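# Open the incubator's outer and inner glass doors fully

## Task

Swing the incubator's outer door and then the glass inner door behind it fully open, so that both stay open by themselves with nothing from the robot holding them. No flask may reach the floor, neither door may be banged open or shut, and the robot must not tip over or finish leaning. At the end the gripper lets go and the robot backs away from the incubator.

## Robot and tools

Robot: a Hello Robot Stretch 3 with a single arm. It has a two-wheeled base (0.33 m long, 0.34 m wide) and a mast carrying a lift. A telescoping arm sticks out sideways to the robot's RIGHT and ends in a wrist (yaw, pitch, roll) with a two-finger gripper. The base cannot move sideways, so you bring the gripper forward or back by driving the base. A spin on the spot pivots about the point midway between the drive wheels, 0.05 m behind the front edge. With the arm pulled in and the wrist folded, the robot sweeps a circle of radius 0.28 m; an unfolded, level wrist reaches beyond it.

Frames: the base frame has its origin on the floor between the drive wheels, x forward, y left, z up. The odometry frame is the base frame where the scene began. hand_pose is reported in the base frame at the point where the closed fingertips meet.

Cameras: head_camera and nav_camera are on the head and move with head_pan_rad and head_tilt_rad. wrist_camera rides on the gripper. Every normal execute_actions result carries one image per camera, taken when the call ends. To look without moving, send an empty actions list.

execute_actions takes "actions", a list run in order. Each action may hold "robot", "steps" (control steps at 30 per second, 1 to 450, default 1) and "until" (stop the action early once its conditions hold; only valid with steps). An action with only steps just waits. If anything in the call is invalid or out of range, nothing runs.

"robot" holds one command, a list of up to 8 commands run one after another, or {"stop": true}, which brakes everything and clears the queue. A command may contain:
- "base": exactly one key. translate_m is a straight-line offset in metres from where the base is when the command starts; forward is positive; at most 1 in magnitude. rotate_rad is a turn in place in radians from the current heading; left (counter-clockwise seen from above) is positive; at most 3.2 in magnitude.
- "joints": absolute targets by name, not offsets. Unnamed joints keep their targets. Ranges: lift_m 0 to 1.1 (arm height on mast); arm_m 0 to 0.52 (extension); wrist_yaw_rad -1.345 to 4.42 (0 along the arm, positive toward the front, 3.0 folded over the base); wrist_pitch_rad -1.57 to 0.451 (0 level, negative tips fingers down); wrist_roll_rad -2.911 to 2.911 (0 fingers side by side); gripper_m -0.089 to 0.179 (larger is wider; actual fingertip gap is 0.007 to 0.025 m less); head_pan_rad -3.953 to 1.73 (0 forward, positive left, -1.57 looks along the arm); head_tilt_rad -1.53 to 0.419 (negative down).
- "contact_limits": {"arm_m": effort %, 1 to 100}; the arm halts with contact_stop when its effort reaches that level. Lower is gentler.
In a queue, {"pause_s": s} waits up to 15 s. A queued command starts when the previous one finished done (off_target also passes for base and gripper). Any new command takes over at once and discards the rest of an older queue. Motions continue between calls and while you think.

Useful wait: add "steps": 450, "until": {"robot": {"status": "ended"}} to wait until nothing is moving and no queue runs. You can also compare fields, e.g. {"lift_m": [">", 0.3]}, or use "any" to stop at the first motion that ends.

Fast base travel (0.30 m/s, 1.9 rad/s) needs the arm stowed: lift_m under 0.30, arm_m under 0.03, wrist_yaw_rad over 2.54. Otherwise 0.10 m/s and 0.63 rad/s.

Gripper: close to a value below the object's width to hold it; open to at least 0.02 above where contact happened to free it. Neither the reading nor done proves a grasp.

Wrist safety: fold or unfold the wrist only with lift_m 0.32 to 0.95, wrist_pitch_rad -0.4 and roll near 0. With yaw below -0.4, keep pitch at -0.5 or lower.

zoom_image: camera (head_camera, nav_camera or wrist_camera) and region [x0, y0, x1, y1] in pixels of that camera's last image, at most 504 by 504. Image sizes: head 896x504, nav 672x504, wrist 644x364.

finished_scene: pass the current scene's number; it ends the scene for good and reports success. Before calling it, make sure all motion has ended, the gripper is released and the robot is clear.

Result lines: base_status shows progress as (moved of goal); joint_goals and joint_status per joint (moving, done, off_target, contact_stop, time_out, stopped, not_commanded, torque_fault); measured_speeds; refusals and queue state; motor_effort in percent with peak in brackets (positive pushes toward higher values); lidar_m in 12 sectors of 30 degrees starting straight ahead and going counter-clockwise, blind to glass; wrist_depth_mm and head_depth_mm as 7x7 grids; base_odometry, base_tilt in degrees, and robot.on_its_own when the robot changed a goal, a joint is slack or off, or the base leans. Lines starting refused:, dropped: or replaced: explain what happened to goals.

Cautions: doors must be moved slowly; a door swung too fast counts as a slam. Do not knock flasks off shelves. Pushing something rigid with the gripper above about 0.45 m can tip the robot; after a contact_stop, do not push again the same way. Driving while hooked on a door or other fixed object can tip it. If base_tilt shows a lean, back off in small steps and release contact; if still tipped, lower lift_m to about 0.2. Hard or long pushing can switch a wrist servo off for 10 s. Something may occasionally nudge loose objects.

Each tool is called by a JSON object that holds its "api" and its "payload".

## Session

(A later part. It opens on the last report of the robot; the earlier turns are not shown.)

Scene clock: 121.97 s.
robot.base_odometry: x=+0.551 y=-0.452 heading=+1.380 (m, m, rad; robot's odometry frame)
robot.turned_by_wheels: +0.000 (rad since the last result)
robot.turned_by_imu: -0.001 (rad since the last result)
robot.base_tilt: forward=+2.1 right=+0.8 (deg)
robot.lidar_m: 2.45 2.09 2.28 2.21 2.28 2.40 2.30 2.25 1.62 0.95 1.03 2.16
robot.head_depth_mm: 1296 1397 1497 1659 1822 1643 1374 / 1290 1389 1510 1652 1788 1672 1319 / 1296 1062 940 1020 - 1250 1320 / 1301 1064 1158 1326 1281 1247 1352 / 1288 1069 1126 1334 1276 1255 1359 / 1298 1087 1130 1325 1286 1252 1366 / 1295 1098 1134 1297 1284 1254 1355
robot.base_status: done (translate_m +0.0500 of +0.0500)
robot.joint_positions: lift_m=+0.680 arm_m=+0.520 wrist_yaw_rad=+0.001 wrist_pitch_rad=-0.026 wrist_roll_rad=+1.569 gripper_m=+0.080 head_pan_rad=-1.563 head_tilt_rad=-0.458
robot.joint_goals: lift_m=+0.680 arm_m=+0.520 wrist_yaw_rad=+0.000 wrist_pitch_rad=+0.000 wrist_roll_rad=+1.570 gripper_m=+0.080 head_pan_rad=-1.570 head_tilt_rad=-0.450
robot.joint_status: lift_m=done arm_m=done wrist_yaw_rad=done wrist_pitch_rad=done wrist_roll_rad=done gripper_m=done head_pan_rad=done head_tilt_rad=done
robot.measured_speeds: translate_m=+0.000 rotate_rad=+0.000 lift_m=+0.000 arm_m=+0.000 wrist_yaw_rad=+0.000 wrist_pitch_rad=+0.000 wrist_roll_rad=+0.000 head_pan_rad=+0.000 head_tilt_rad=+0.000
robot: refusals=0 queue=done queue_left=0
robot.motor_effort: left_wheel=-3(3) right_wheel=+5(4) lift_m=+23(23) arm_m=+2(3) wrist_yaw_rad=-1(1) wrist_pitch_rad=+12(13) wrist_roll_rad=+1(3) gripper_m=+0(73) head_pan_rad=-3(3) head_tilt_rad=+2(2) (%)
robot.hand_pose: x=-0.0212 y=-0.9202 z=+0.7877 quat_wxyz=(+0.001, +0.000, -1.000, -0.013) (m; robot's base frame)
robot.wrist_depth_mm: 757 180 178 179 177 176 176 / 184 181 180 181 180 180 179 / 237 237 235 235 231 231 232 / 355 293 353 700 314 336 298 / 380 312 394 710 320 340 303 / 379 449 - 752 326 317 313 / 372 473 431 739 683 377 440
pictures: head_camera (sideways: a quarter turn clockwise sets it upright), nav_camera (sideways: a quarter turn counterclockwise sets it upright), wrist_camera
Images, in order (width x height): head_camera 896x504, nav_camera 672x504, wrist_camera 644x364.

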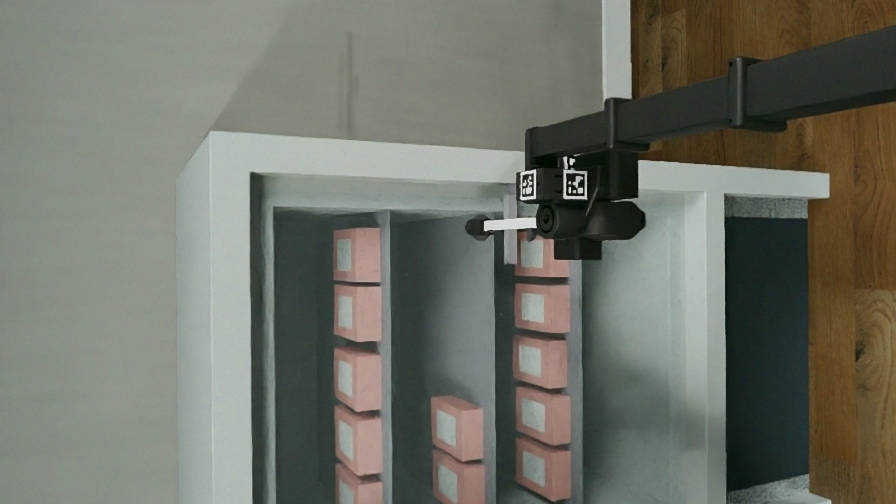

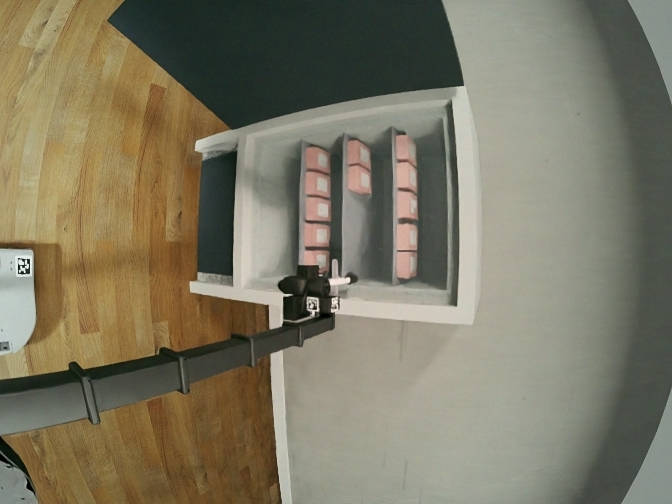

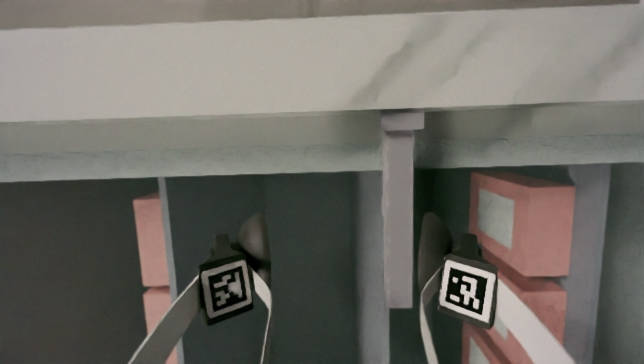

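{"api": "execute_actions", "payload": {"actions": [{"robot": [{"joints":{"lift_m":0.652}},{"joints":{"gripper_m":-0.03}},{"joints":{"wrist_roll_rad":0.9}}], "steps": 450, "until": {"robot": {"queue":["!=","running"]}}}]}}

Scene clock: 125.73 s.
robot.base_odometry: x=+0.551 y=-0.452 heading=+1.380 (m, m, rad; robot's odometry frame)
robot.turned_by_wheels: +0.000 (rad since the last result)
robot.turned_by_imu: -0.001 (rad since the last result)
robot.base_tilt: forward=+2.1 right=+0.7 (deg)
robot.lidar_m: 2.45 2.09 2.28 2.20 2.27 2.41 2.30 2.25 1.62 0.95 1.03 2.16
robot.head_depth_mm: 1296 1393 1505 1660 1824 1638 1347 / 1295 1383 1510 1654 1788 1666 1316 / 1296 1063 940 1020 1100 1251 1327 / 1296 1068 1163 1322 1288 1253 1356 / 1298 1074 1123 1326 1277 1263 1348 / 1287 1090 1129 1329 1289 1254 1361 / 1295 1104 1122 1305 1278 1251 1354
robot.base_status: done (translate_m +0.0500 of +0.0500)
robot.joint_positions: lift_m=+0.652 arm_m=+0.520 wrist_yaw_rad=+0.001 wrist_pitch_rad=-0.026 wrist_roll_rad=+0.907 gripper_m=-0.029 head_pan_rad=-1.563 head_tilt_rad=-0.458
robot.joint_goals: lift_m=+0.652 arm_m=+0.520 wrist_yaw_rad=+0.000 wrist_pitch_rad=+0.000 wrist_roll_rad=+0.900 gripper_m=-0.030 head_pan_rad=-1.570 head_tilt_rad=-0.450
robot.joint_status: lift_m=done arm_m=done wrist_yaw_rad=done wrist_pitch_rad=done wrist_roll_rad=done gripper_m=done head_pan_rad=done head_tilt_rad=done
robot.measured_speeds: translate_m=+0.000 rotate_rad=+0.000 lift_m=+0.000 arm_m=+0.000 wrist_yaw_rad=+0.000 wrist_pitch_rad=+0.000 wrist_roll_rad=+0.000 head_pan_rad=+0.000 head_tilt_rad=+0.000
robot: refusals=0 queue=done queue_left=0
robot.motor_effort: left_wheel=-3(3) right_wheel=+4(5) lift_m=+18(24) arm_m=+3(3) wrist_yaw_rad=-2(1) wrist_pitch_rad=+12(12) wrist_roll_rad=-3(4) gripper_m=-13(87) head_pan_rad=-3(3) head_tilt_rad=+2(3) (%)
robot.hand_pose: x=-0.0213 y=-0.9202 z=+0.7601 quat_wxyz=(+0.326, +0.005, -0.945, -0.012) (m; robot's base frame)
robot.wrist_depth_mm: 364 434 224 175 174 747 739 / 407 288 229 226 178 749 760 / 453 294 540 234 183 182 769 / 451 340 672 620 236 187 186 / 315 456 710 442 436 242 191 / 323 685 726 - 354 299 248 / 418 654 634 633 348 438 256
pictures: head_camera (sideways: a quarter turn clockwise sets it upright), nav_camera (sideways: a quarter turn counterclockwise sets it upright), wrist_camera
Images, in order (width x height): head_camera 896x504, nav_camera 672x504, wrist_camera 644x364.

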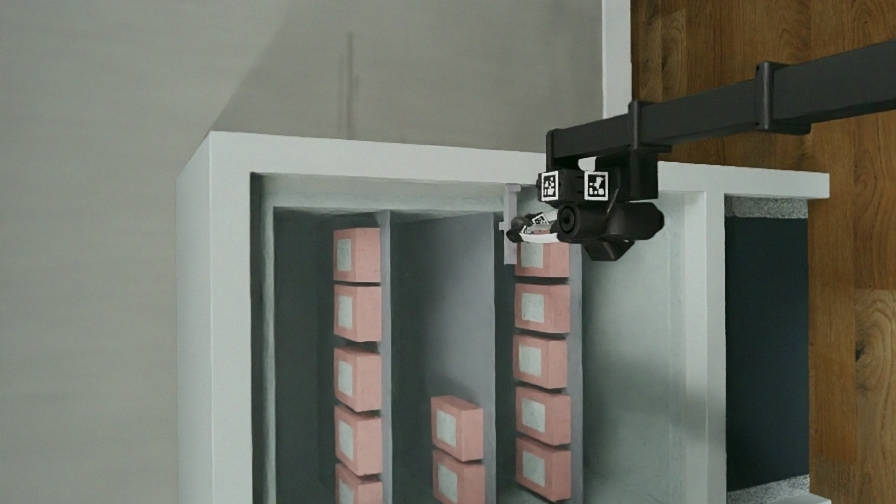

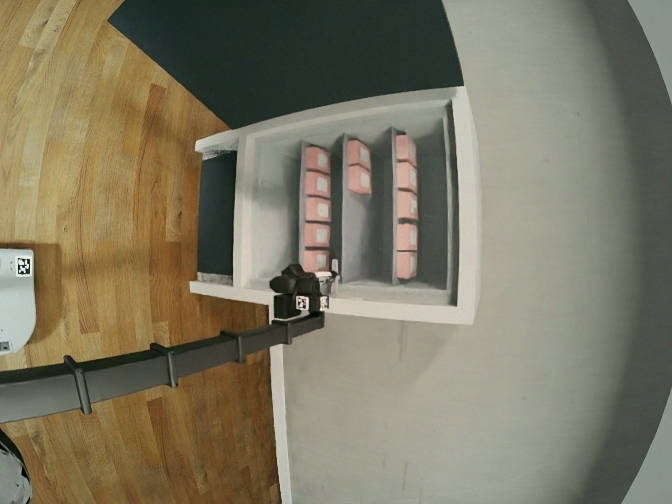

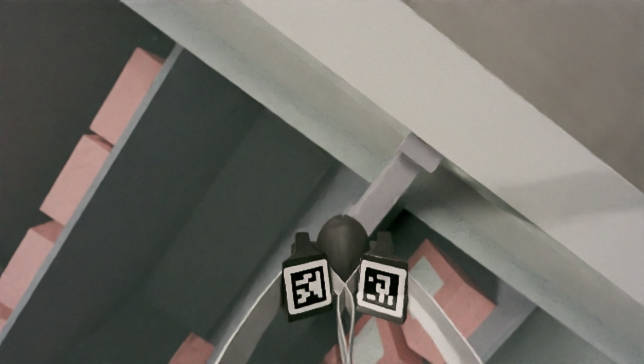

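{"api": "execute_actions", "payload": {"actions": [{"robot": [{"joints":{"arm_m":0.15,"wrist_roll_rad":1.57,"gripper_m":0.08}},{"base":{"rotate_rad":-0.45}},{"base":{"translate_m":0.18}},{"base":{"rotate_rad":0.45}},{"base":{"translate_m":-0.162}},{"joints":{"arm_m":0.42}}], "steps": 450, "until": {"robot": {"queue":["!=","running"]}}},{"steps": 200, "until": {"robot": {"queue":["!=","running"]}}}]}}

Scene clock: 143.77 s.
robot.base_odometry: x=+0.627 y=-0.467 heading=+1.380 (m, m, rad; robot's odometry frame)
robot.turned_by_wheels: +0.000 (rad since the last result)
robot.turned_by_imu: -0.003 (rad since the last result)
robot.base_tilt: forward=+2.1 right=+0.8 (deg)
robot.lidar_m: 2.46 2.12 2.36 2.28 2.36 2.40 2.30 2.13 1.54 0.87 0.95 2.04
robot.head_depth_mm: 1226 1325 1445 1560 1725 1650 1384 / 1231 1313 1417 1576 1717 1695 1332 / 1230 1066 859 941 989 1157 1261 / 1232 1068 1037 1188 1229 1165 1288 / 1232 1087 1037 1191 1233 1175 1297 / 1234 1092 1045 1191 1233 1177 1291 / 1228 1102 1047 1062 1223 1179 1292
robot.base_status: done (translate_m -0.1620 of -0.1620)
robot.joint_positions: lift_m=+0.652 arm_m=+0.420 wrist_yaw_rad=+0.000 wrist_pitch_rad=-0.026 wrist_roll_rad=+1.570 gripper_m=+0.080 head_pan_rad=-1.563 head_tilt_rad=-0.458
robot.joint_goals: lift_m=+0.652 arm_m=+0.420 wrist_yaw_rad=+0.000 wrist_pitch_rad=+0.000 wrist_roll_rad=+1.570 gripper_m=+0.080 head_pan_rad=-1.570 head_tilt_rad=-0.450
robot.joint_status: lift_m=done arm_m=done wrist_yaw_rad=done wrist_pitch_rad=done wrist_roll_rad=done gripper_m=done head_pan_rad=done head_tilt_rad=done
robot.measured_speeds: translate_m=+0.000 rotate_rad=+0.000 lift_m=+0.000 arm_m=+0.000 wrist_yaw_rad=+0.000 wrist_pitch_rad=+0.000 wrist_roll_rad=+0.000 head_pan_rad=+0.000 head_tilt_rad=+0.000
robot: refusals=0 queue=done queue_left=0
robot.motor_effort: left_wheel=-2(6) right_wheel=+5(12) lift_m=+18(18) arm_m=+3(2) wrist_yaw_rad=+0(0) wrist_pitch_rad=+13(13) wrist_roll_rad=+0(5) gripper_m=+0(80) head_pan_rad=-2(3) head_tilt_rad=+3(2) (%)
robot.hand_pose: x=-0.0212 y=-0.8202 z=+0.7600 quat_wxyz=(+0.001, +0.000, -1.000, -0.013) (m; robot's base frame)
robot.wrist_depth_mm: 782 775 768 774 198 198 197 / 203 203 202 202 201 200 198 / 256 258 255 255 254 252 252 / 386 322 483 722 644 316 460 / 407 333 473 725 741 325 465 / 409 348 - 745 748 322 470 / 403 484 511 782 781 348 471
pictures: head_camera (sideways: a quarter turn clockwise sets it upright), nav_camera (sideways: a quarter turn counterclockwise sets it upright), wrist_camera
Images, in order (width x height): head_camera 896x504, nav_camera 672x504, wrist_camera 644x364.

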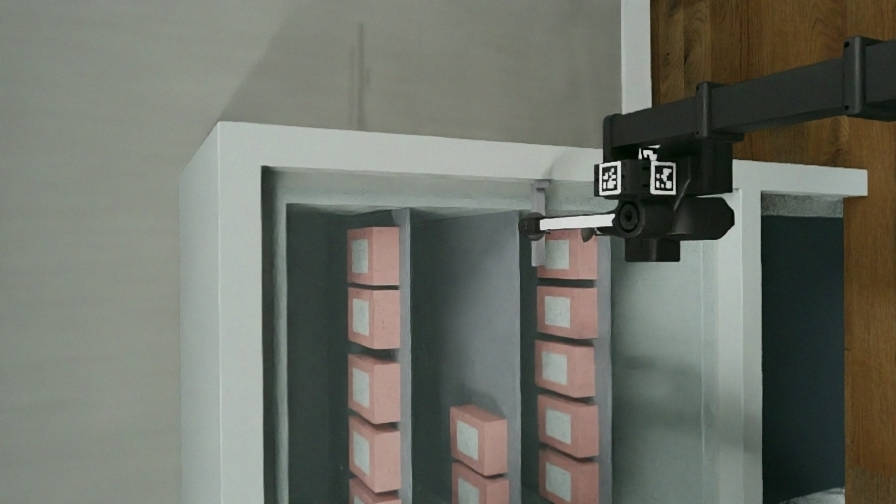

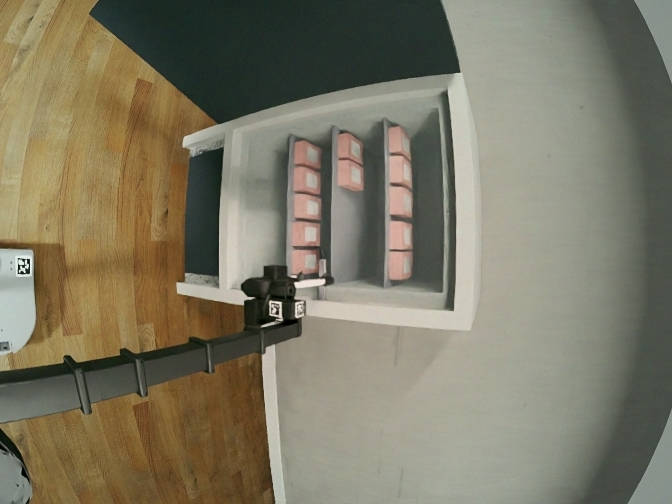

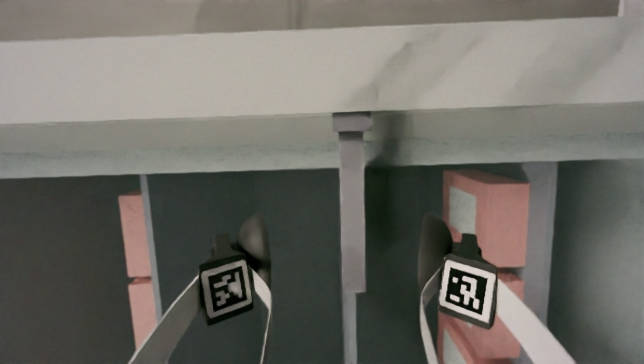

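{"api": "execute_actions", "payload": {"actions": [{"robot": [{"joints":{"arm_m":0.48},"contact_limits":{"arm_m":15}},{"joints":{"gripper_m":-0.03}},{"joints":{"wrist_roll_rad":0.9}}], "steps": 450, "until": {"robot": {"queue":["!=","running"]}}}]}}

Scene clock: 147.87 s.
robot.base_odometry: x=+0.627 y=-0.467 heading=+1.380 (m, m, rad; robot's odometry frame)
robot.turned_by_wheels: +0.000 (rad since the last result)
robot.turned_by_imu: +0.000 (rad since the last result)
robot.base_tilt: forward=+2.1 right=+0.7 (deg)
robot.lidar_m: 2.46 2.12 2.36 2.28 2.36 2.40 2.30 2.13 1.54 0.88 0.95 2.05
robot.head_depth_mm: 1227 1325 1434 1570 1719 1633 1365 / 1235 1321 1424 1564 1707 1655 1323 / 1227 1069 859 939 981 1155 1264 / 1228 1079 1046 1187 1222 1165 1295 / 1228 1091 1038 1193 1232 1181 1290 / 1231 1101 1046 1133 1232 1177 1295 / 1224 1115 1044 1061 1230 1173 1289
robot.base_status: done (translate_m -0.1620 of -0.1620)
robot.joint_positions: lift_m=+0.652 arm_m=+0.480 wrist_yaw_rad=+0.002 wrist_pitch_rad=-0.056 wrist_roll_rad=+0.984 gripper_m=-0.027 head_pan_rad=-1.563 head_tilt_rad=-0.458
robot.joint_goals: lift_m=+0.652 arm_m=+0.480 wrist_yaw_rad=+0.000 wrist_pitch_rad=+0.000 wrist_roll_rad=+0.900 gripper_m=-0.027 head_pan_rad=-1.570 head_tilt_rad=-0.450
robot.joint_status: lift_m=done arm_m=done wrist_yaw_rad=done wrist_pitch_rad=done wrist_roll_rad=off_target gripper_m=done head_pan_rad=done head_tilt_rad=done
robot.measured_speeds: translate_m=+0.000 rotate_rad=+0.000 lift_m=+0.000 arm_m=+0.000 wrist_yaw_rad=+0.000 wrist_pitch_rad=+0.000 wrist_roll_rad=-0.024 head_pan_rad=+0.000 head_tilt_rad=+0.000
robot: refusals=0 queue=dropped queue_left=0
robot.motor_effort: left_wheel=-2(3) right_wheel=+3(5) lift_m=+19(20) arm_m=+4(4) wrist_yaw_rad=-3(3) wrist_pitch_rad=+28(29) wrist_roll_rad=-44(45) gripper_m=-6(94) head_pan_rad=-3(3) head_tilt_rad=+2(2) (%)
robot.contact_limits: arm_m 15 (drawing in: default 15, maximum 24; extending or still: default 21, maximum 34)
robot.hand_pose: x=-0.0208 y=-0.8789 z=+0.7521 quat_wxyz=(+0.289, +0.009, -0.957, -0.027) (m; robot's base frame)
robot.wrist_depth_mm: 373 184 185 139 139 684 717 / 376 245 190 190 143 143 740 / 253 292 572 195 152 147 148 / 255 354 659 445 200 163 152 / 265 454 674 172 354 209 158 / 321 636 680 370 - 280 217 / 377 668 373 584 320 284 380
pictures: head_camera (sideways: a quarter turn clockwise sets it upright), nav_camera (sideways: a quarter turn counterclockwise sets it upright), wrist_camera
Images, in order (width x height): head_camera 896x504, nav_camera 672x504, wrist_camera 644x364.

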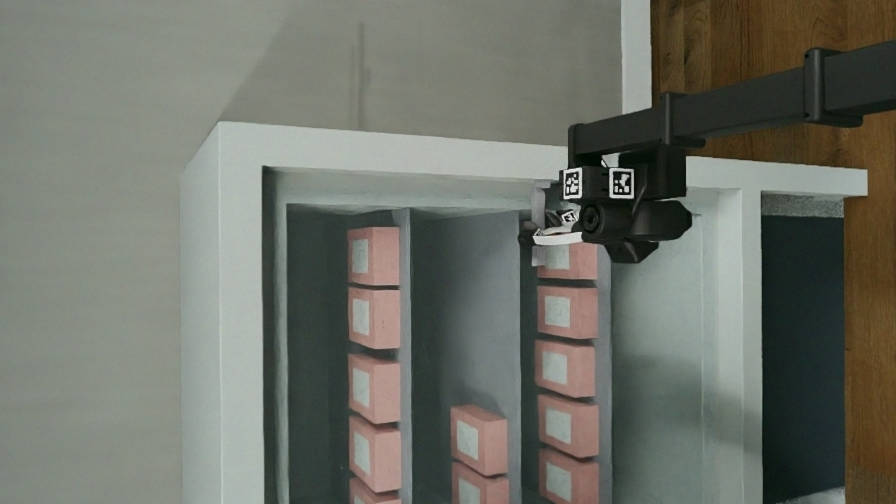

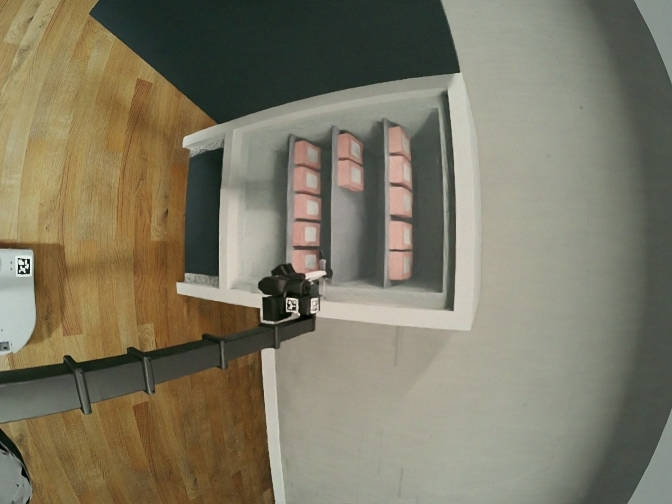

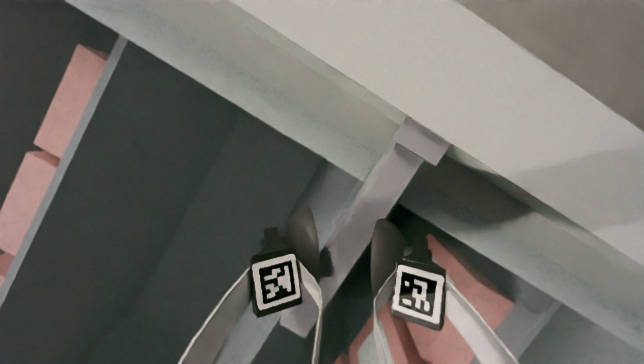

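{"api": "execute_actions", "payload": {"actions": [{"robot": {"joints":{"wrist_roll_rad":1.57,"gripper_m":-0.04}}, "steps": 60},{"robot": {"joints":{"arm_m":0.42},"contact_limits":{"arm_m":20}}, "steps": 150,"until": {"robot": {"status":"ended"}}}]}}

Scene clock: 151.60 s.
robot.base_odometry: x=+0.627 y=-0.467 heading=+1.380 (m, m, rad; robot's odometry frame)
robot.turned_by_wheels: +0.000 (rad since the last result)
robot.turned_by_imu: -0.001 (rad since the last result)
robot.base_tilt: forward=+2.1 right=+0.8 (deg)
robot.lidar_m: 2.46 2.12 2.36 2.28 2.35 2.39 2.30 2.14 1.54 0.87 0.94 2.06
robot.head_depth_mm: 1228 1323 1433 1560 1721 1641 1388 / 1230 1307 1422 1570 1722 1705 1329 / 1231 1064 859 941 994 1159 1268 / 1228 1077 1035 1190 1225 1167 1284 / 1226 1078 1039 1190 1230 1179 1289 / 1224 1089 1045 1193 1226 1182 1288 / 1227 1109 1042 1060 1233 1185 1286
robot.base_status: done (translate_m -0.1620 of -0.1620)
robot.joint_positions: lift_m=+0.652 arm_m=+0.420 wrist_yaw_rad=+0.000 wrist_pitch_rad=-0.028 wrist_roll_rad=+1.575 gripper_m=-0.036 head_pan_rad=-1.563 head_tilt_rad=-0.458
robot.joint_goals: lift_m=+0.652 arm_m=+0.420 wrist_yaw_rad=+0.000 wrist_pitch_rad=+0.000 wrist_roll_rad=+1.570 gripper_m=-0.037 head_pan_rad=-1.570 head_tilt_rad=-0.450
robot.joint_status: lift_m=done arm_m=done wrist_yaw_rad=done wrist_pitch_rad=done wrist_roll_rad=done gripper_m=done head_pan_rad=done head_tilt_rad=done
robot.measured_speeds: translate_m=+0.000 rotate_rad=+0.000 lift_m=+0.000 arm_m=+0.000 wrist_yaw_rad=+0.000 wrist_pitch_rad=+0.000 wrist_roll_rad=+0.000 head_pan_rad=+0.000 head_tilt_rad=+0.000
robot: refusals=0 queue=done queue_left=0
robot.motor_effort: left_wheel=-2(3) right_wheel=+3(6) lift_m=+19(19) arm_m=-2(3) wrist_yaw_rad=+1(2) wrist_pitch_rad=+14(28) wrist_roll_rad=-2(43) gripper_m=-15(84) head_pan_rad=-3(3) head_tilt_rad=+2(2) (%)
robot.contact_limits: arm_m 20 (drawing in: default 15, maximum 24; extending or still: default 21, maximum 34)
robot.hand_pose: x=-0.0214 y=-0.8207 z=+0.7593 quat_wxyz=(-0.002, +0.000, -1.000, -0.014) (m; robot's base frame)
robot.wrist_depth_mm: 764 774 779 776 197 198 197 / 203 203 202 201 201 200 199 / 257 256 254 255 255 252 252 / 389 325 484 715 645 319 461 / 408 331 536 720 693 327 464 / 411 349 522 - 586 333 462 / 405 345 457 768 770 342 467
pictures: head_camera (sideways: a quarter turn clockwise sets it upright), nav_camera (sideways: a quarter turn counterclockwise sets it upright), wrist_camera
Images, in order (width x height): head_camera 896x504, nav_camera 672x504, wrist_camera 644x364.

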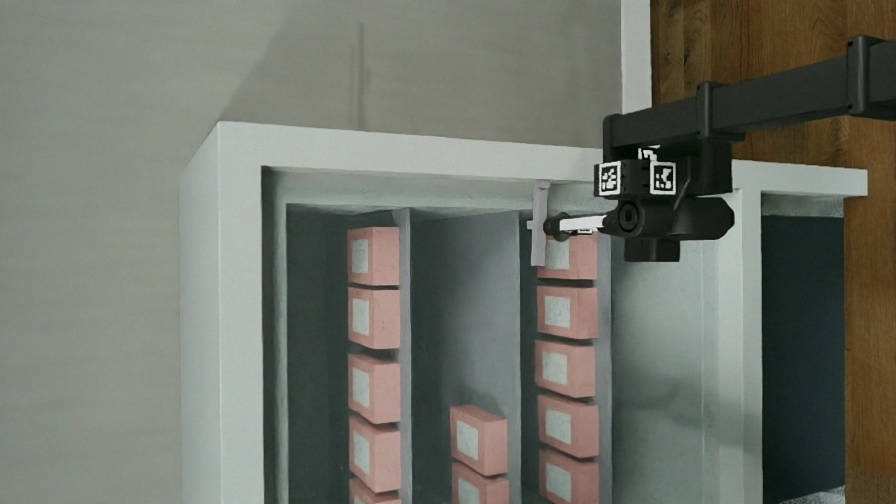

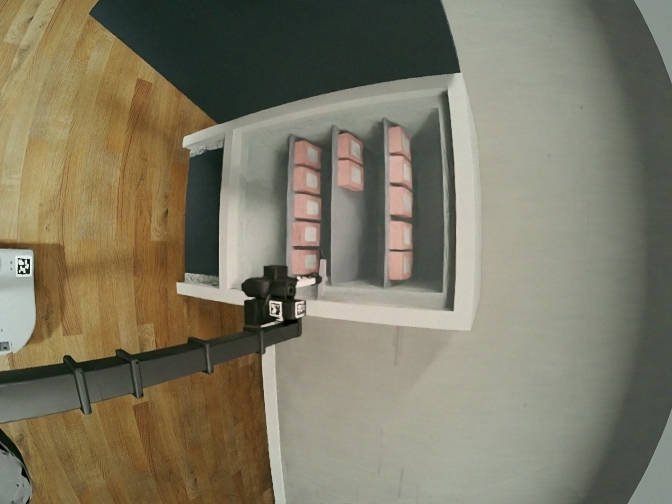

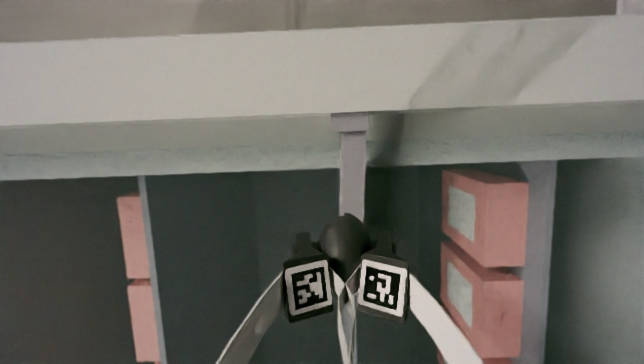

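{"api": "execute_actions", "payload": {"actions": [{"robot": [{"joints":{"gripper_m":0.08}},{"joints":{"arm_m":0.495},"contact_limits":{"arm_m":15}},{"joints":{"gripper_m":-0.03}},{"joints":{"wrist_roll_rad":2.3}}], "steps": 450, "until": {"robot": {"queue":["!=","running"]}}}]}}

Scene clock: 158.10 s.
robot.base_odometry: x=+0.627 y=-0.467 heading=+1.380 (m, m, rad; robot's odometry frame)
robot.turned_by_wheels: +0.000 (rad since the last result)
robot.turned_by_imu: +0.014 (rad since the last result)
robot.base_tilt: forward=+2.0 right=+0.5 (deg)
robot.lidar_m: 2.45 2.12 2.35 2.28 2.36 2.38 2.30 2.11 1.53 0.87 0.95 2.08
robot.head_depth_mm: 1231 1319 1429 1563 1716 1662 1356 / 1231 1313 1395 1541 1697 1686 1319 / 1231 1131 884 939 977 1148 1269 / 1240 1142 1059 1145 1238 1181 1295 / 1237 1154 1062 1142 1193 1185 1295 / 1241 1164 1067 1120 1186 1187 1300 / 1241 1184 1064 1076 1185 1186 1297
robot.base_status: done (translate_m -0.1620 of -0.1620)
robot.joint_positions: lift_m=+0.652 arm_m=+0.494 wrist_yaw_rad=-0.002 wrist_pitch_rad=+0.030 wrist_roll_rad=+2.294 gripper_m=-0.025 head_pan_rad=-1.563 head_tilt_rad=-0.457
robot.joint_goals: lift_m=+0.652 arm_m=+0.495 wrist_yaw_rad=+0.000 wrist_pitch_rad=+0.000 wrist_roll_rad=+2.300 gripper_m=-0.024 head_pan_rad=-1.570 head_tilt_rad=-0.450
robot.joint_status: lift_m=done arm_m=done wrist_yaw_rad=done wrist_pitch_rad=done wrist_roll_rad=done gripper_m=done head_pan_rad=done head_tilt_rad=done
robot.measured_speeds: translate_m=+0.000 rotate_rad=+0.000 lift_m=+0.000 arm_m=+0.000 wrist_yaw_rad=+0.000 wrist_pitch_rad=+0.000 wrist_roll_rad=+0.000 head_pan_rad=+0.000 head_tilt_rad=+0.000
robot: refusals=0 queue=done queue_left=0
robot.on_its_own: gripper_m is held at -0.024, not at your -0.030, by its stall guard, which is still easing
robot.motor_effort: left_wheel=-2(3) right_wheel=+1(8) lift_m=+20(20) arm_m=+11(13) wrist_yaw_rad=+1(15) wrist_pitch_rad=-16(17) wrist_roll_rad=+4(16) gripper_m=-8(100) head_pan_rad=-3(2) head_tilt_rad=+2(2) (%)
robot.contact_limits: arm_m 15 (drawing in: default 15, maximum 24; extending or still: default 21, maximum 34)
robot.hand_pose: x=-0.0217 y=-0.8953 z=+0.7740 quat_wxyz=(-0.353, +0.004, -0.935, +0.014) (m; robot's base frame)
robot.wrist_depth_mm: 726 131 128 153 170 242 216 / 745 134 133 177 495 276 223 / 141 138 174 184 609 478 237 / 144 144 191 637 621 627 284 / 149 199 200 154 644 626 469 / 175 209 307 158 670 663 595 / 218 384 287 391 642 508 541
pictures: head_camera (sideways: a quarter turn clockwise sets it upright), nav_camera (sideways: a quarter turn counterclockwise sets it upright), wrist_camera
Images, in order (width x height): head_camera 896x504, nav_camera 672x504, wrist_camera 644x364.

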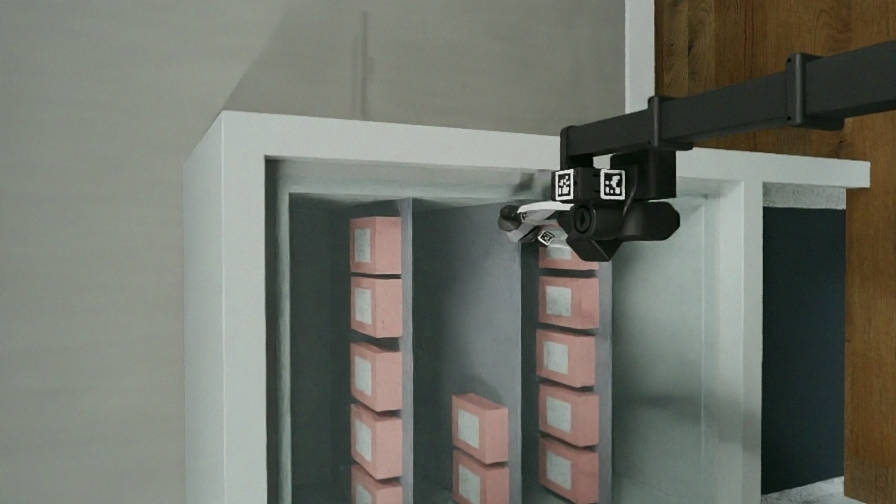

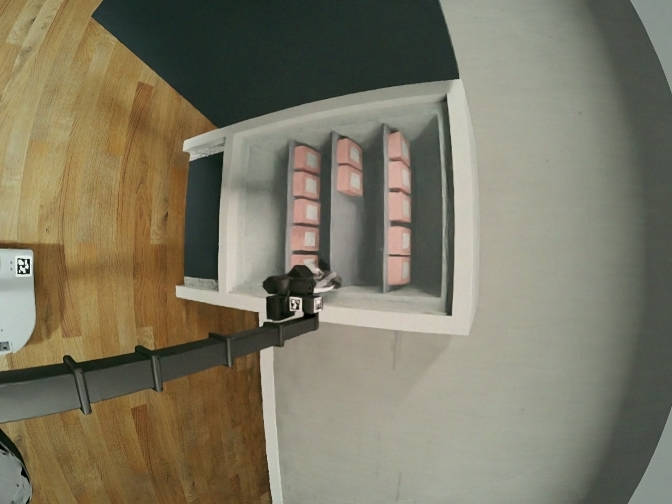

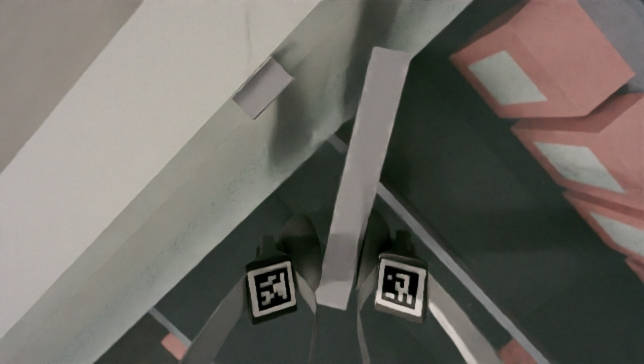

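{"api": "execute_actions", "payload": {"actions": [{"robot": [{"joints":{"arm_m":0.40},"contact_limits":{"arm_m":20}},{"joints":{"arm_m":0.3,"wrist_yaw_rad":0.15},"contact_limits":{"arm_m":20}}], "steps": 250,"until": {"robot": {"queue":["!=","running"]}}}]}}

Scene clock: 162.07 s.
robot.base_odometry: x=+0.627 y=-0.467 heading=+1.381 (m, m, rad; robot's odometry frame)
robot.turned_by_wheels: +0.001 (rad since the last result)
robot.turned_by_imu: -0.001 (rad since the last result)
robot.base_tilt: forward=+2.1 right=+0.8 (deg)
robot.lidar_m: 2.45 2.12 2.35 2.29 2.37 2.38 2.30 2.10 1.53 0.87 0.95 2.07
robot.head_depth_mm: 1229 1323 1431 1551 1725 1646 1347 / 1235 1303 1395 1536 1712 1741 - / 1224 1085 876 939 1037 1129 1272 / 1232 1087 1039 1196 1177 1206 1282 / 1235 1094 1047 1196 1230 1179 1284 / 1226 1108 1046 1165 1227 1179 1292 / 1234 1120 1045 1114 1238 1177 1291
robot.base_status: done (translate_m -0.1620 of -0.1620)
robot.joint_positions: lift_m=+0.652 arm_m=+0.300 wrist_yaw_rad=+0.181 wrist_pitch_rad=+0.017 wrist_roll_rad=+2.307 gripper_m=-0.023 head_pan_rad=-1.563 head_tilt_rad=-0.457
robot.joint_goals: lift_m=+0.652 arm_m=+0.300 wrist_yaw_rad=+0.150 wrist_pitch_rad=+0.000 wrist_roll_rad=+2.300 gripper_m=-0.024 head_pan_rad=-1.570 head_tilt_rad=-0.450
robot.joint_status: lift_m=done arm_m=done wrist_yaw_rad=off_target wrist_pitch_rad=done wrist_roll_rad=done gripper_m=done head_pan_rad=done head_tilt_rad=done
robot.measured_speeds: translate_m=+0.000 rotate_rad=+0.000 lift_m=+0.000 arm_m=+0.000 wrist_yaw_rad=+0.000 wrist_pitch_rad=+0.000 wrist_roll_rad=+0.000 head_pan_rad=+0.000 head_tilt_rad=+0.000
robot: refusals=0 queue=dropped queue_left=0
robot.on_its_own: gripper_m is held at -0.024, not at your -0.030, by its stall guard, which is not easing now; right_wheel is at rest, and its effort (-22) is outside its rest range (-18 to +18); wrist_yaw_rad is at rest, and its effort (-29) is outside its rest range (-12 to +12)
robot.motor_effort: left_wheel=+6(10) right_wheel=-22(30) lift_m=+20(21) arm_m=-3(12) wrist_yaw_rad=-29(42) wrist_pitch_rad=-10(25) wrist_roll_rad=-3(6) gripper_m=-17(22) head_pan_rad=-3(3) head_tilt_rad=+2(2) (%)
robot.contact_limits: arm_m 20 (drawing in: default 15, maximum 24; extending or still: default 21, maximum 34)
robot.hand_pose: x=+0.0249 y=-0.6978 z=+0.7708 quat_wxyz=(-0.358, +0.087, -0.929, -0.025) (m; robot's base frame)
robot.wrist_depth_mm: 801 821 286 423 405 602 443 / 833 296 342 389 435 673 520 / 863 306 626 581 839 464 612 / 317 373 560 167 880 493 601 / 330 533 470 161 789 661 514 / 400 503 623 - 515 571 491 / 397 441 555 691 621 516 482
pictures: head_camera (sideways: a quarter turn clockwise sets it upright), nav_camera (sideways: a quarter turn counterclockwise sets it upright), wrist_camera
Images, in order (width x height): head_camera 896x504, nav_camera 672x504, wrist_camera 644x364.

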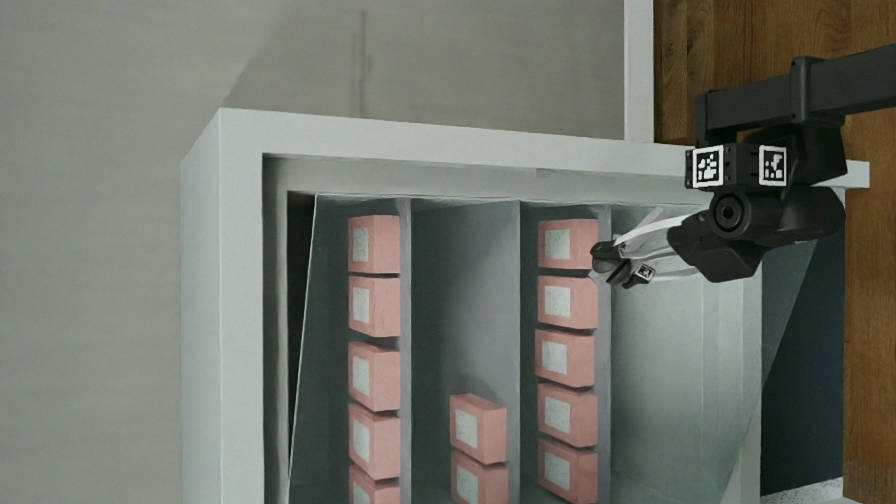

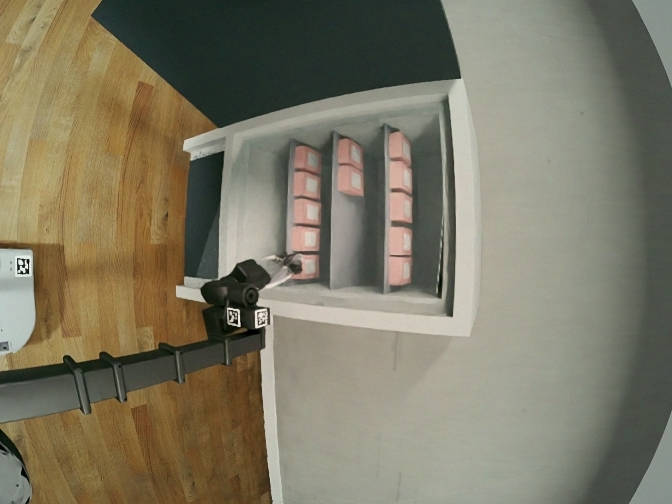

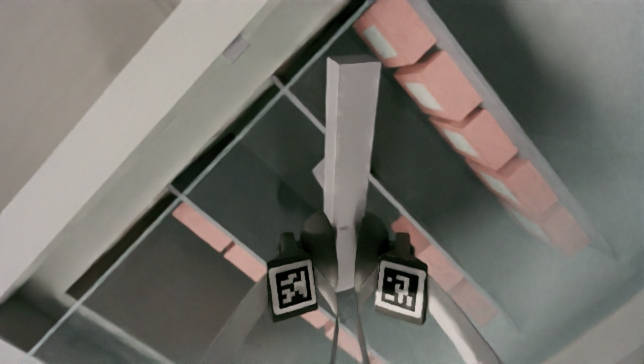

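Opening. Continue.

{"api": "execute_actions", "payload": {"actions": [{"robot": {"joints":{"arm_m":0.17,"wrist_yaw_rad":0.5},"contact_limits":{"arm_m":20}}, "steps": 150,"until": {"robot": {"status":"ended"}}},{"robot": {"joints":{"gripper_m":0.08}}, "steps": 45},{"robot": {"joints":{"arm_m":0.03}}, "steps": 100,"until": {"robot": {"status":"ended"}}}]}}

Scene clock: 168.07 s.
robot.base_odometry: x=+0.627 y=-0.467 heading=+1.380 (m, m, rad; robot's odometry frame)
robot.turned_by_wheels: -0.001 (rad since the last result)
robot.turned_by_imu: -0.026 (rad since the last result)
robot.base_tilt: forward=+2.1 right=+0.7 (deg)
robot.lidar_m: 2.46 2.12 2.37 2.28 2.35 2.41 2.30 2.16 1.54 0.88 0.94 2.02
robot.head_depth_mm: 1235 1329 1448 1577 1728 1646 1354 / 1233 1328 1443 1572 1729 1646 1355 / 1240 1081 860 931 1035 1136 1284 / 1235 1090 1041 1169 1233 1182 1294 / 1220 1095 1079 1144 1182 1170 1269 / 1222 1112 1040 1132 1147 1182 1280 / 1225 1118 1050 1058 1137 1184 1290
robot.base_status: done (translate_m -0.1620 of -0.1620)
robot.joint_positions: lift_m=+0.652 arm_m=+0.030 wrist_yaw_rad=+0.500 wrist_pitch_rad=-0.017 wrist_roll_rad=+2.299 gripper_m=+0.080 head_pan_rad=-1.563 head_tilt_rad=-0.457
robot.joint_goals: lift_m=+0.652 arm_m=+0.030 wrist_yaw_rad=+0.500 wrist_pitch_rad=+0.000 wrist_roll_rad=+2.300 gripper_m=+0.080 head_pan_rad=-1.570 head_tilt_rad=-0.450
robot.joint_status: lift_m=done arm_m=done wrist_yaw_rad=done wrist_pitch_rad=done wrist_roll_rad=done gripper_m=done head_pan_rad=done head_tilt_rad=done
robot.measured_speeds: translate_m=+0.000 rotate_rad=+0.000 lift_m=+0.000 arm_m=+0.000 wrist_yaw_rad=+0.000 wrist_pitch_rad=+0.000 wrist_roll_rad=+0.000 head_pan_rad=+0.000 head_tilt_rad=+0.000
robot: refusals=0 queue=done queue_left=0
robot.motor_effort: left_wheel=+0(18) right_wheel=+0(53) lift_m=+20(21) arm_m=-2(4) wrist_yaw_rad=+0(71) wrist_pitch_rad=+7(13) wrist_roll_rad=+1(4) gripper_m=+0(81) head_pan_rad=-2(3) head_tilt_rad=+2(2) (%)
robot.hand_pose: x=+0.1015 y=-0.3996 z=+0.7621 quat_wxyz=(-0.343, +0.228, -0.906, -0.096) (m; robot's base frame)
robot.wrist_depth_mm: 464 523 963 773 842 691 736 / 527 711 998 - 888 748 985 / 587 814 859 - 824 711 641 / 590 730 898 882 801 673 594 / - 665 904 831 748 630 570 / - - - 792 685 583 540 / - - - 740 654 578 517
pictures: head_camera (sideways: a quarter turn clockwise sets it upright), nav_camera (sideways: a quarter turn counterclockwise sets it upright), wrist_camera
Images, in order (width x height): head_camera 896x504, nav_camera 672x504, wrist_camera 644x364.

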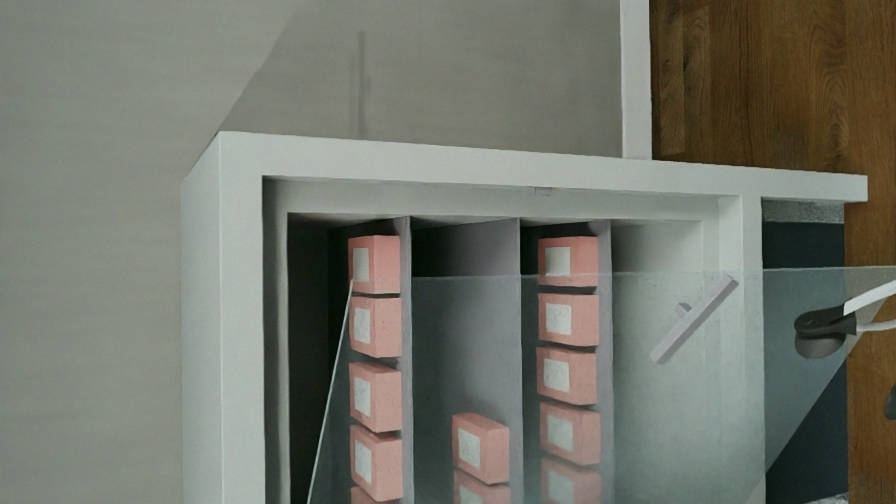

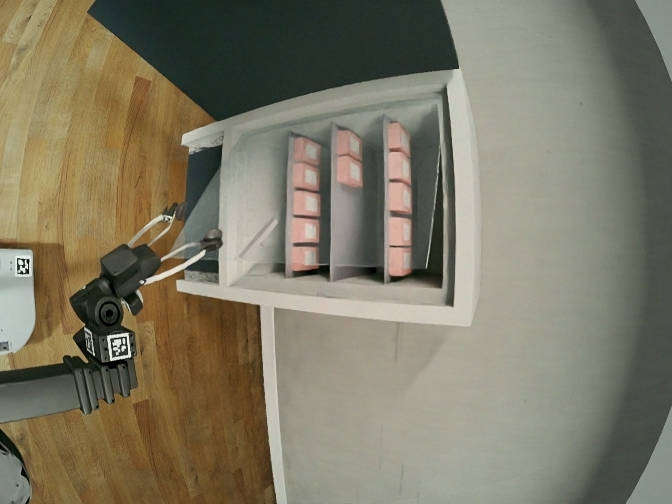

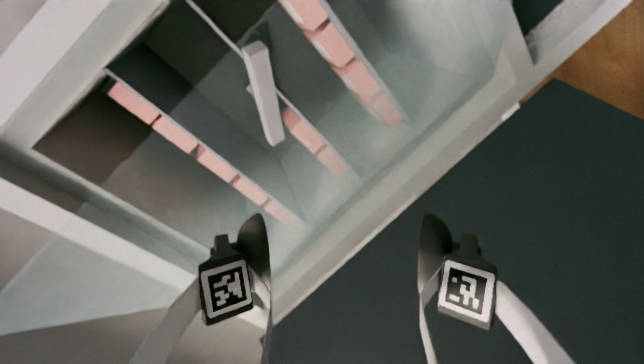

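{"api": "execute_actions", "payload": {"actions": [{"robot": [{"base":{"translate_m":-0.32},"joints":{"gripper_m":0.0,"wrist_roll_rad":0}},{"joints":{"wrist_yaw_rad":0.95}},{"joints":{"arm_m":0.44,"head_pan_rad":-1.0}},{"base":{"translate_m":0.22}}], "steps": 450, "until": {"robot": {"queue":["!=","running"]}}}]}}

Scene clock: 182.07 s.
robot.base_odometry: x=+0.608 y=-0.565 heading=+1.380 (m, m, rad; robot's odometry frame)
robot.turned_by_wheels: +0.000 (rad since the last result)
robot.turned_by_imu: -0.003 (rad since the last result)
robot.base_tilt: forward=+2.1 right=+0.7 (deg)
robot.lidar_m: 2.55 2.22 2.35 2.28 2.35 2.30 2.20 2.17 1.54 0.87 0.95 2.03
robot.head_depth_mm: 1230 1080 1038 1120 1126 1165 1197 / 1293 1081 1129 1159 1228 1178 1281 / 1368 1080 1124 1233 1297 1251 1321 / 1437 1090 1088 1177 1286 1381 1355 / 1524 1568 1012 1096 1185 1417 1359 / 1620 1667 925 995 1073 1175 1354 / 1721 1816 861 927 993 1068 1324
robot.base_status: done (translate_m +0.2200 of +0.2200)
robot.joint_positions: lift_m=+0.652 arm_m=+0.440 wrist_yaw_rad=+0.949 wrist_pitch_rad=-0.017 wrist_roll_rad=+0.004 gripper_m=+0.000 head_pan_rad=-1.007 head_tilt_rad=-0.457
robot.joint_goals: lift_m=+0.652 arm_m=+0.440 wrist_yaw_rad=+0.950 wrist_pitch_rad=+0.000 wrist_roll_rad=+0.000 gripper_m=+0.000 head_pan_rad=-1.000 head_tilt_rad=-0.450
robot.joint_status: lift_m=done arm_m=done wrist_yaw_rad=done wrist_pitch_rad=done wrist_roll_rad=done gripper_m=done head_pan_rad=done head_tilt_rad=done
robot.measured_speeds: translate_m=+0.000 rotate_rad=+0.000 lift_m=+0.000 arm_m=+0.000 wrist_yaw_rad=+0.000 wrist_pitch_rad=+0.000 wrist_roll_rad=+0.000 head_pan_rad=+0.000 head_tilt_rad=+0.000
robot: refusals=0 queue=done queue_left=0
robot.motor_effort: left_wheel=+0(5) right_wheel=-1(7) lift_m=+21(20) arm_m=+3(2) wrist_yaw_rad=+2(2) wrist_pitch_rad=+8(8) wrist_roll_rad=-1(4) gripper_m=-2(80) head_pan_rad=+3(29) head_tilt_rad=+2(1) (%)
robot.hand_pose: x=+0.1865 y=-0.7337 z=+0.7624 quat_wxyz=(+0.631, +0.329, -0.627, +0.317) (m; robot's base frame)
robot.wrist_depth_mm: 513 541 588 585 410 377 392 / 512 555 591 611 721 665 559 / 528 567 605 625 754 710 586 / 539 579 612 638 501 395 372 / 547 585 622 649 756 697 590 / 136 601 638 - 461 422 492 / 583 615 652 691 650 357 334
pictures: head_camera (sideways: a quarter turn clockwise sets it upright), nav_camera (sideways: a quarter turn counterclockwise sets it upright), wrist_camera
Images, in order (width x height): head_camera 896x504, nav_camera 672x504, wrist_camera 644x364.

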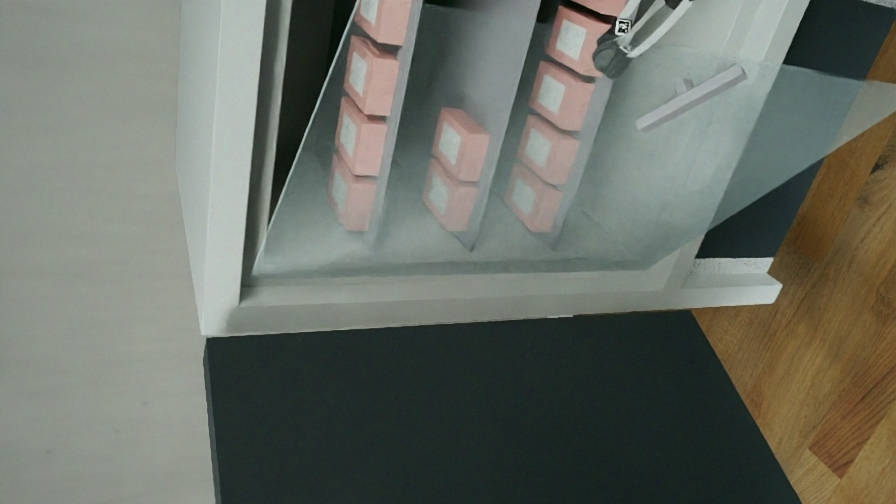

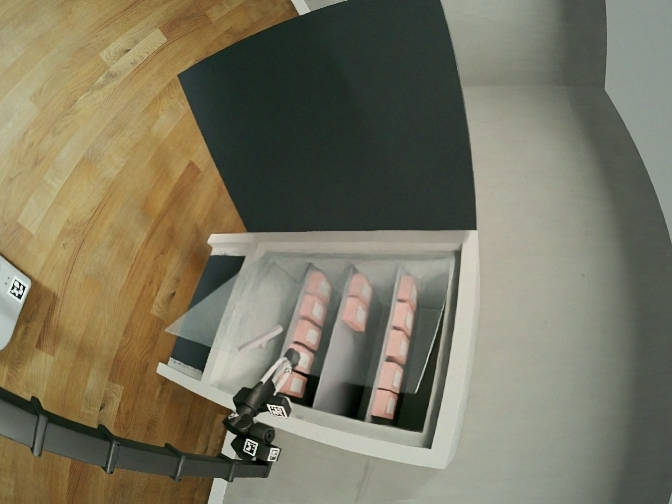

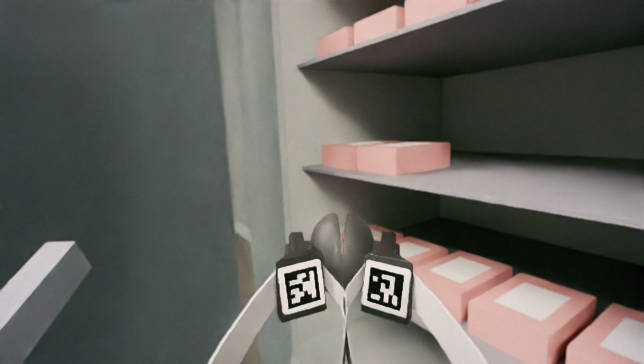

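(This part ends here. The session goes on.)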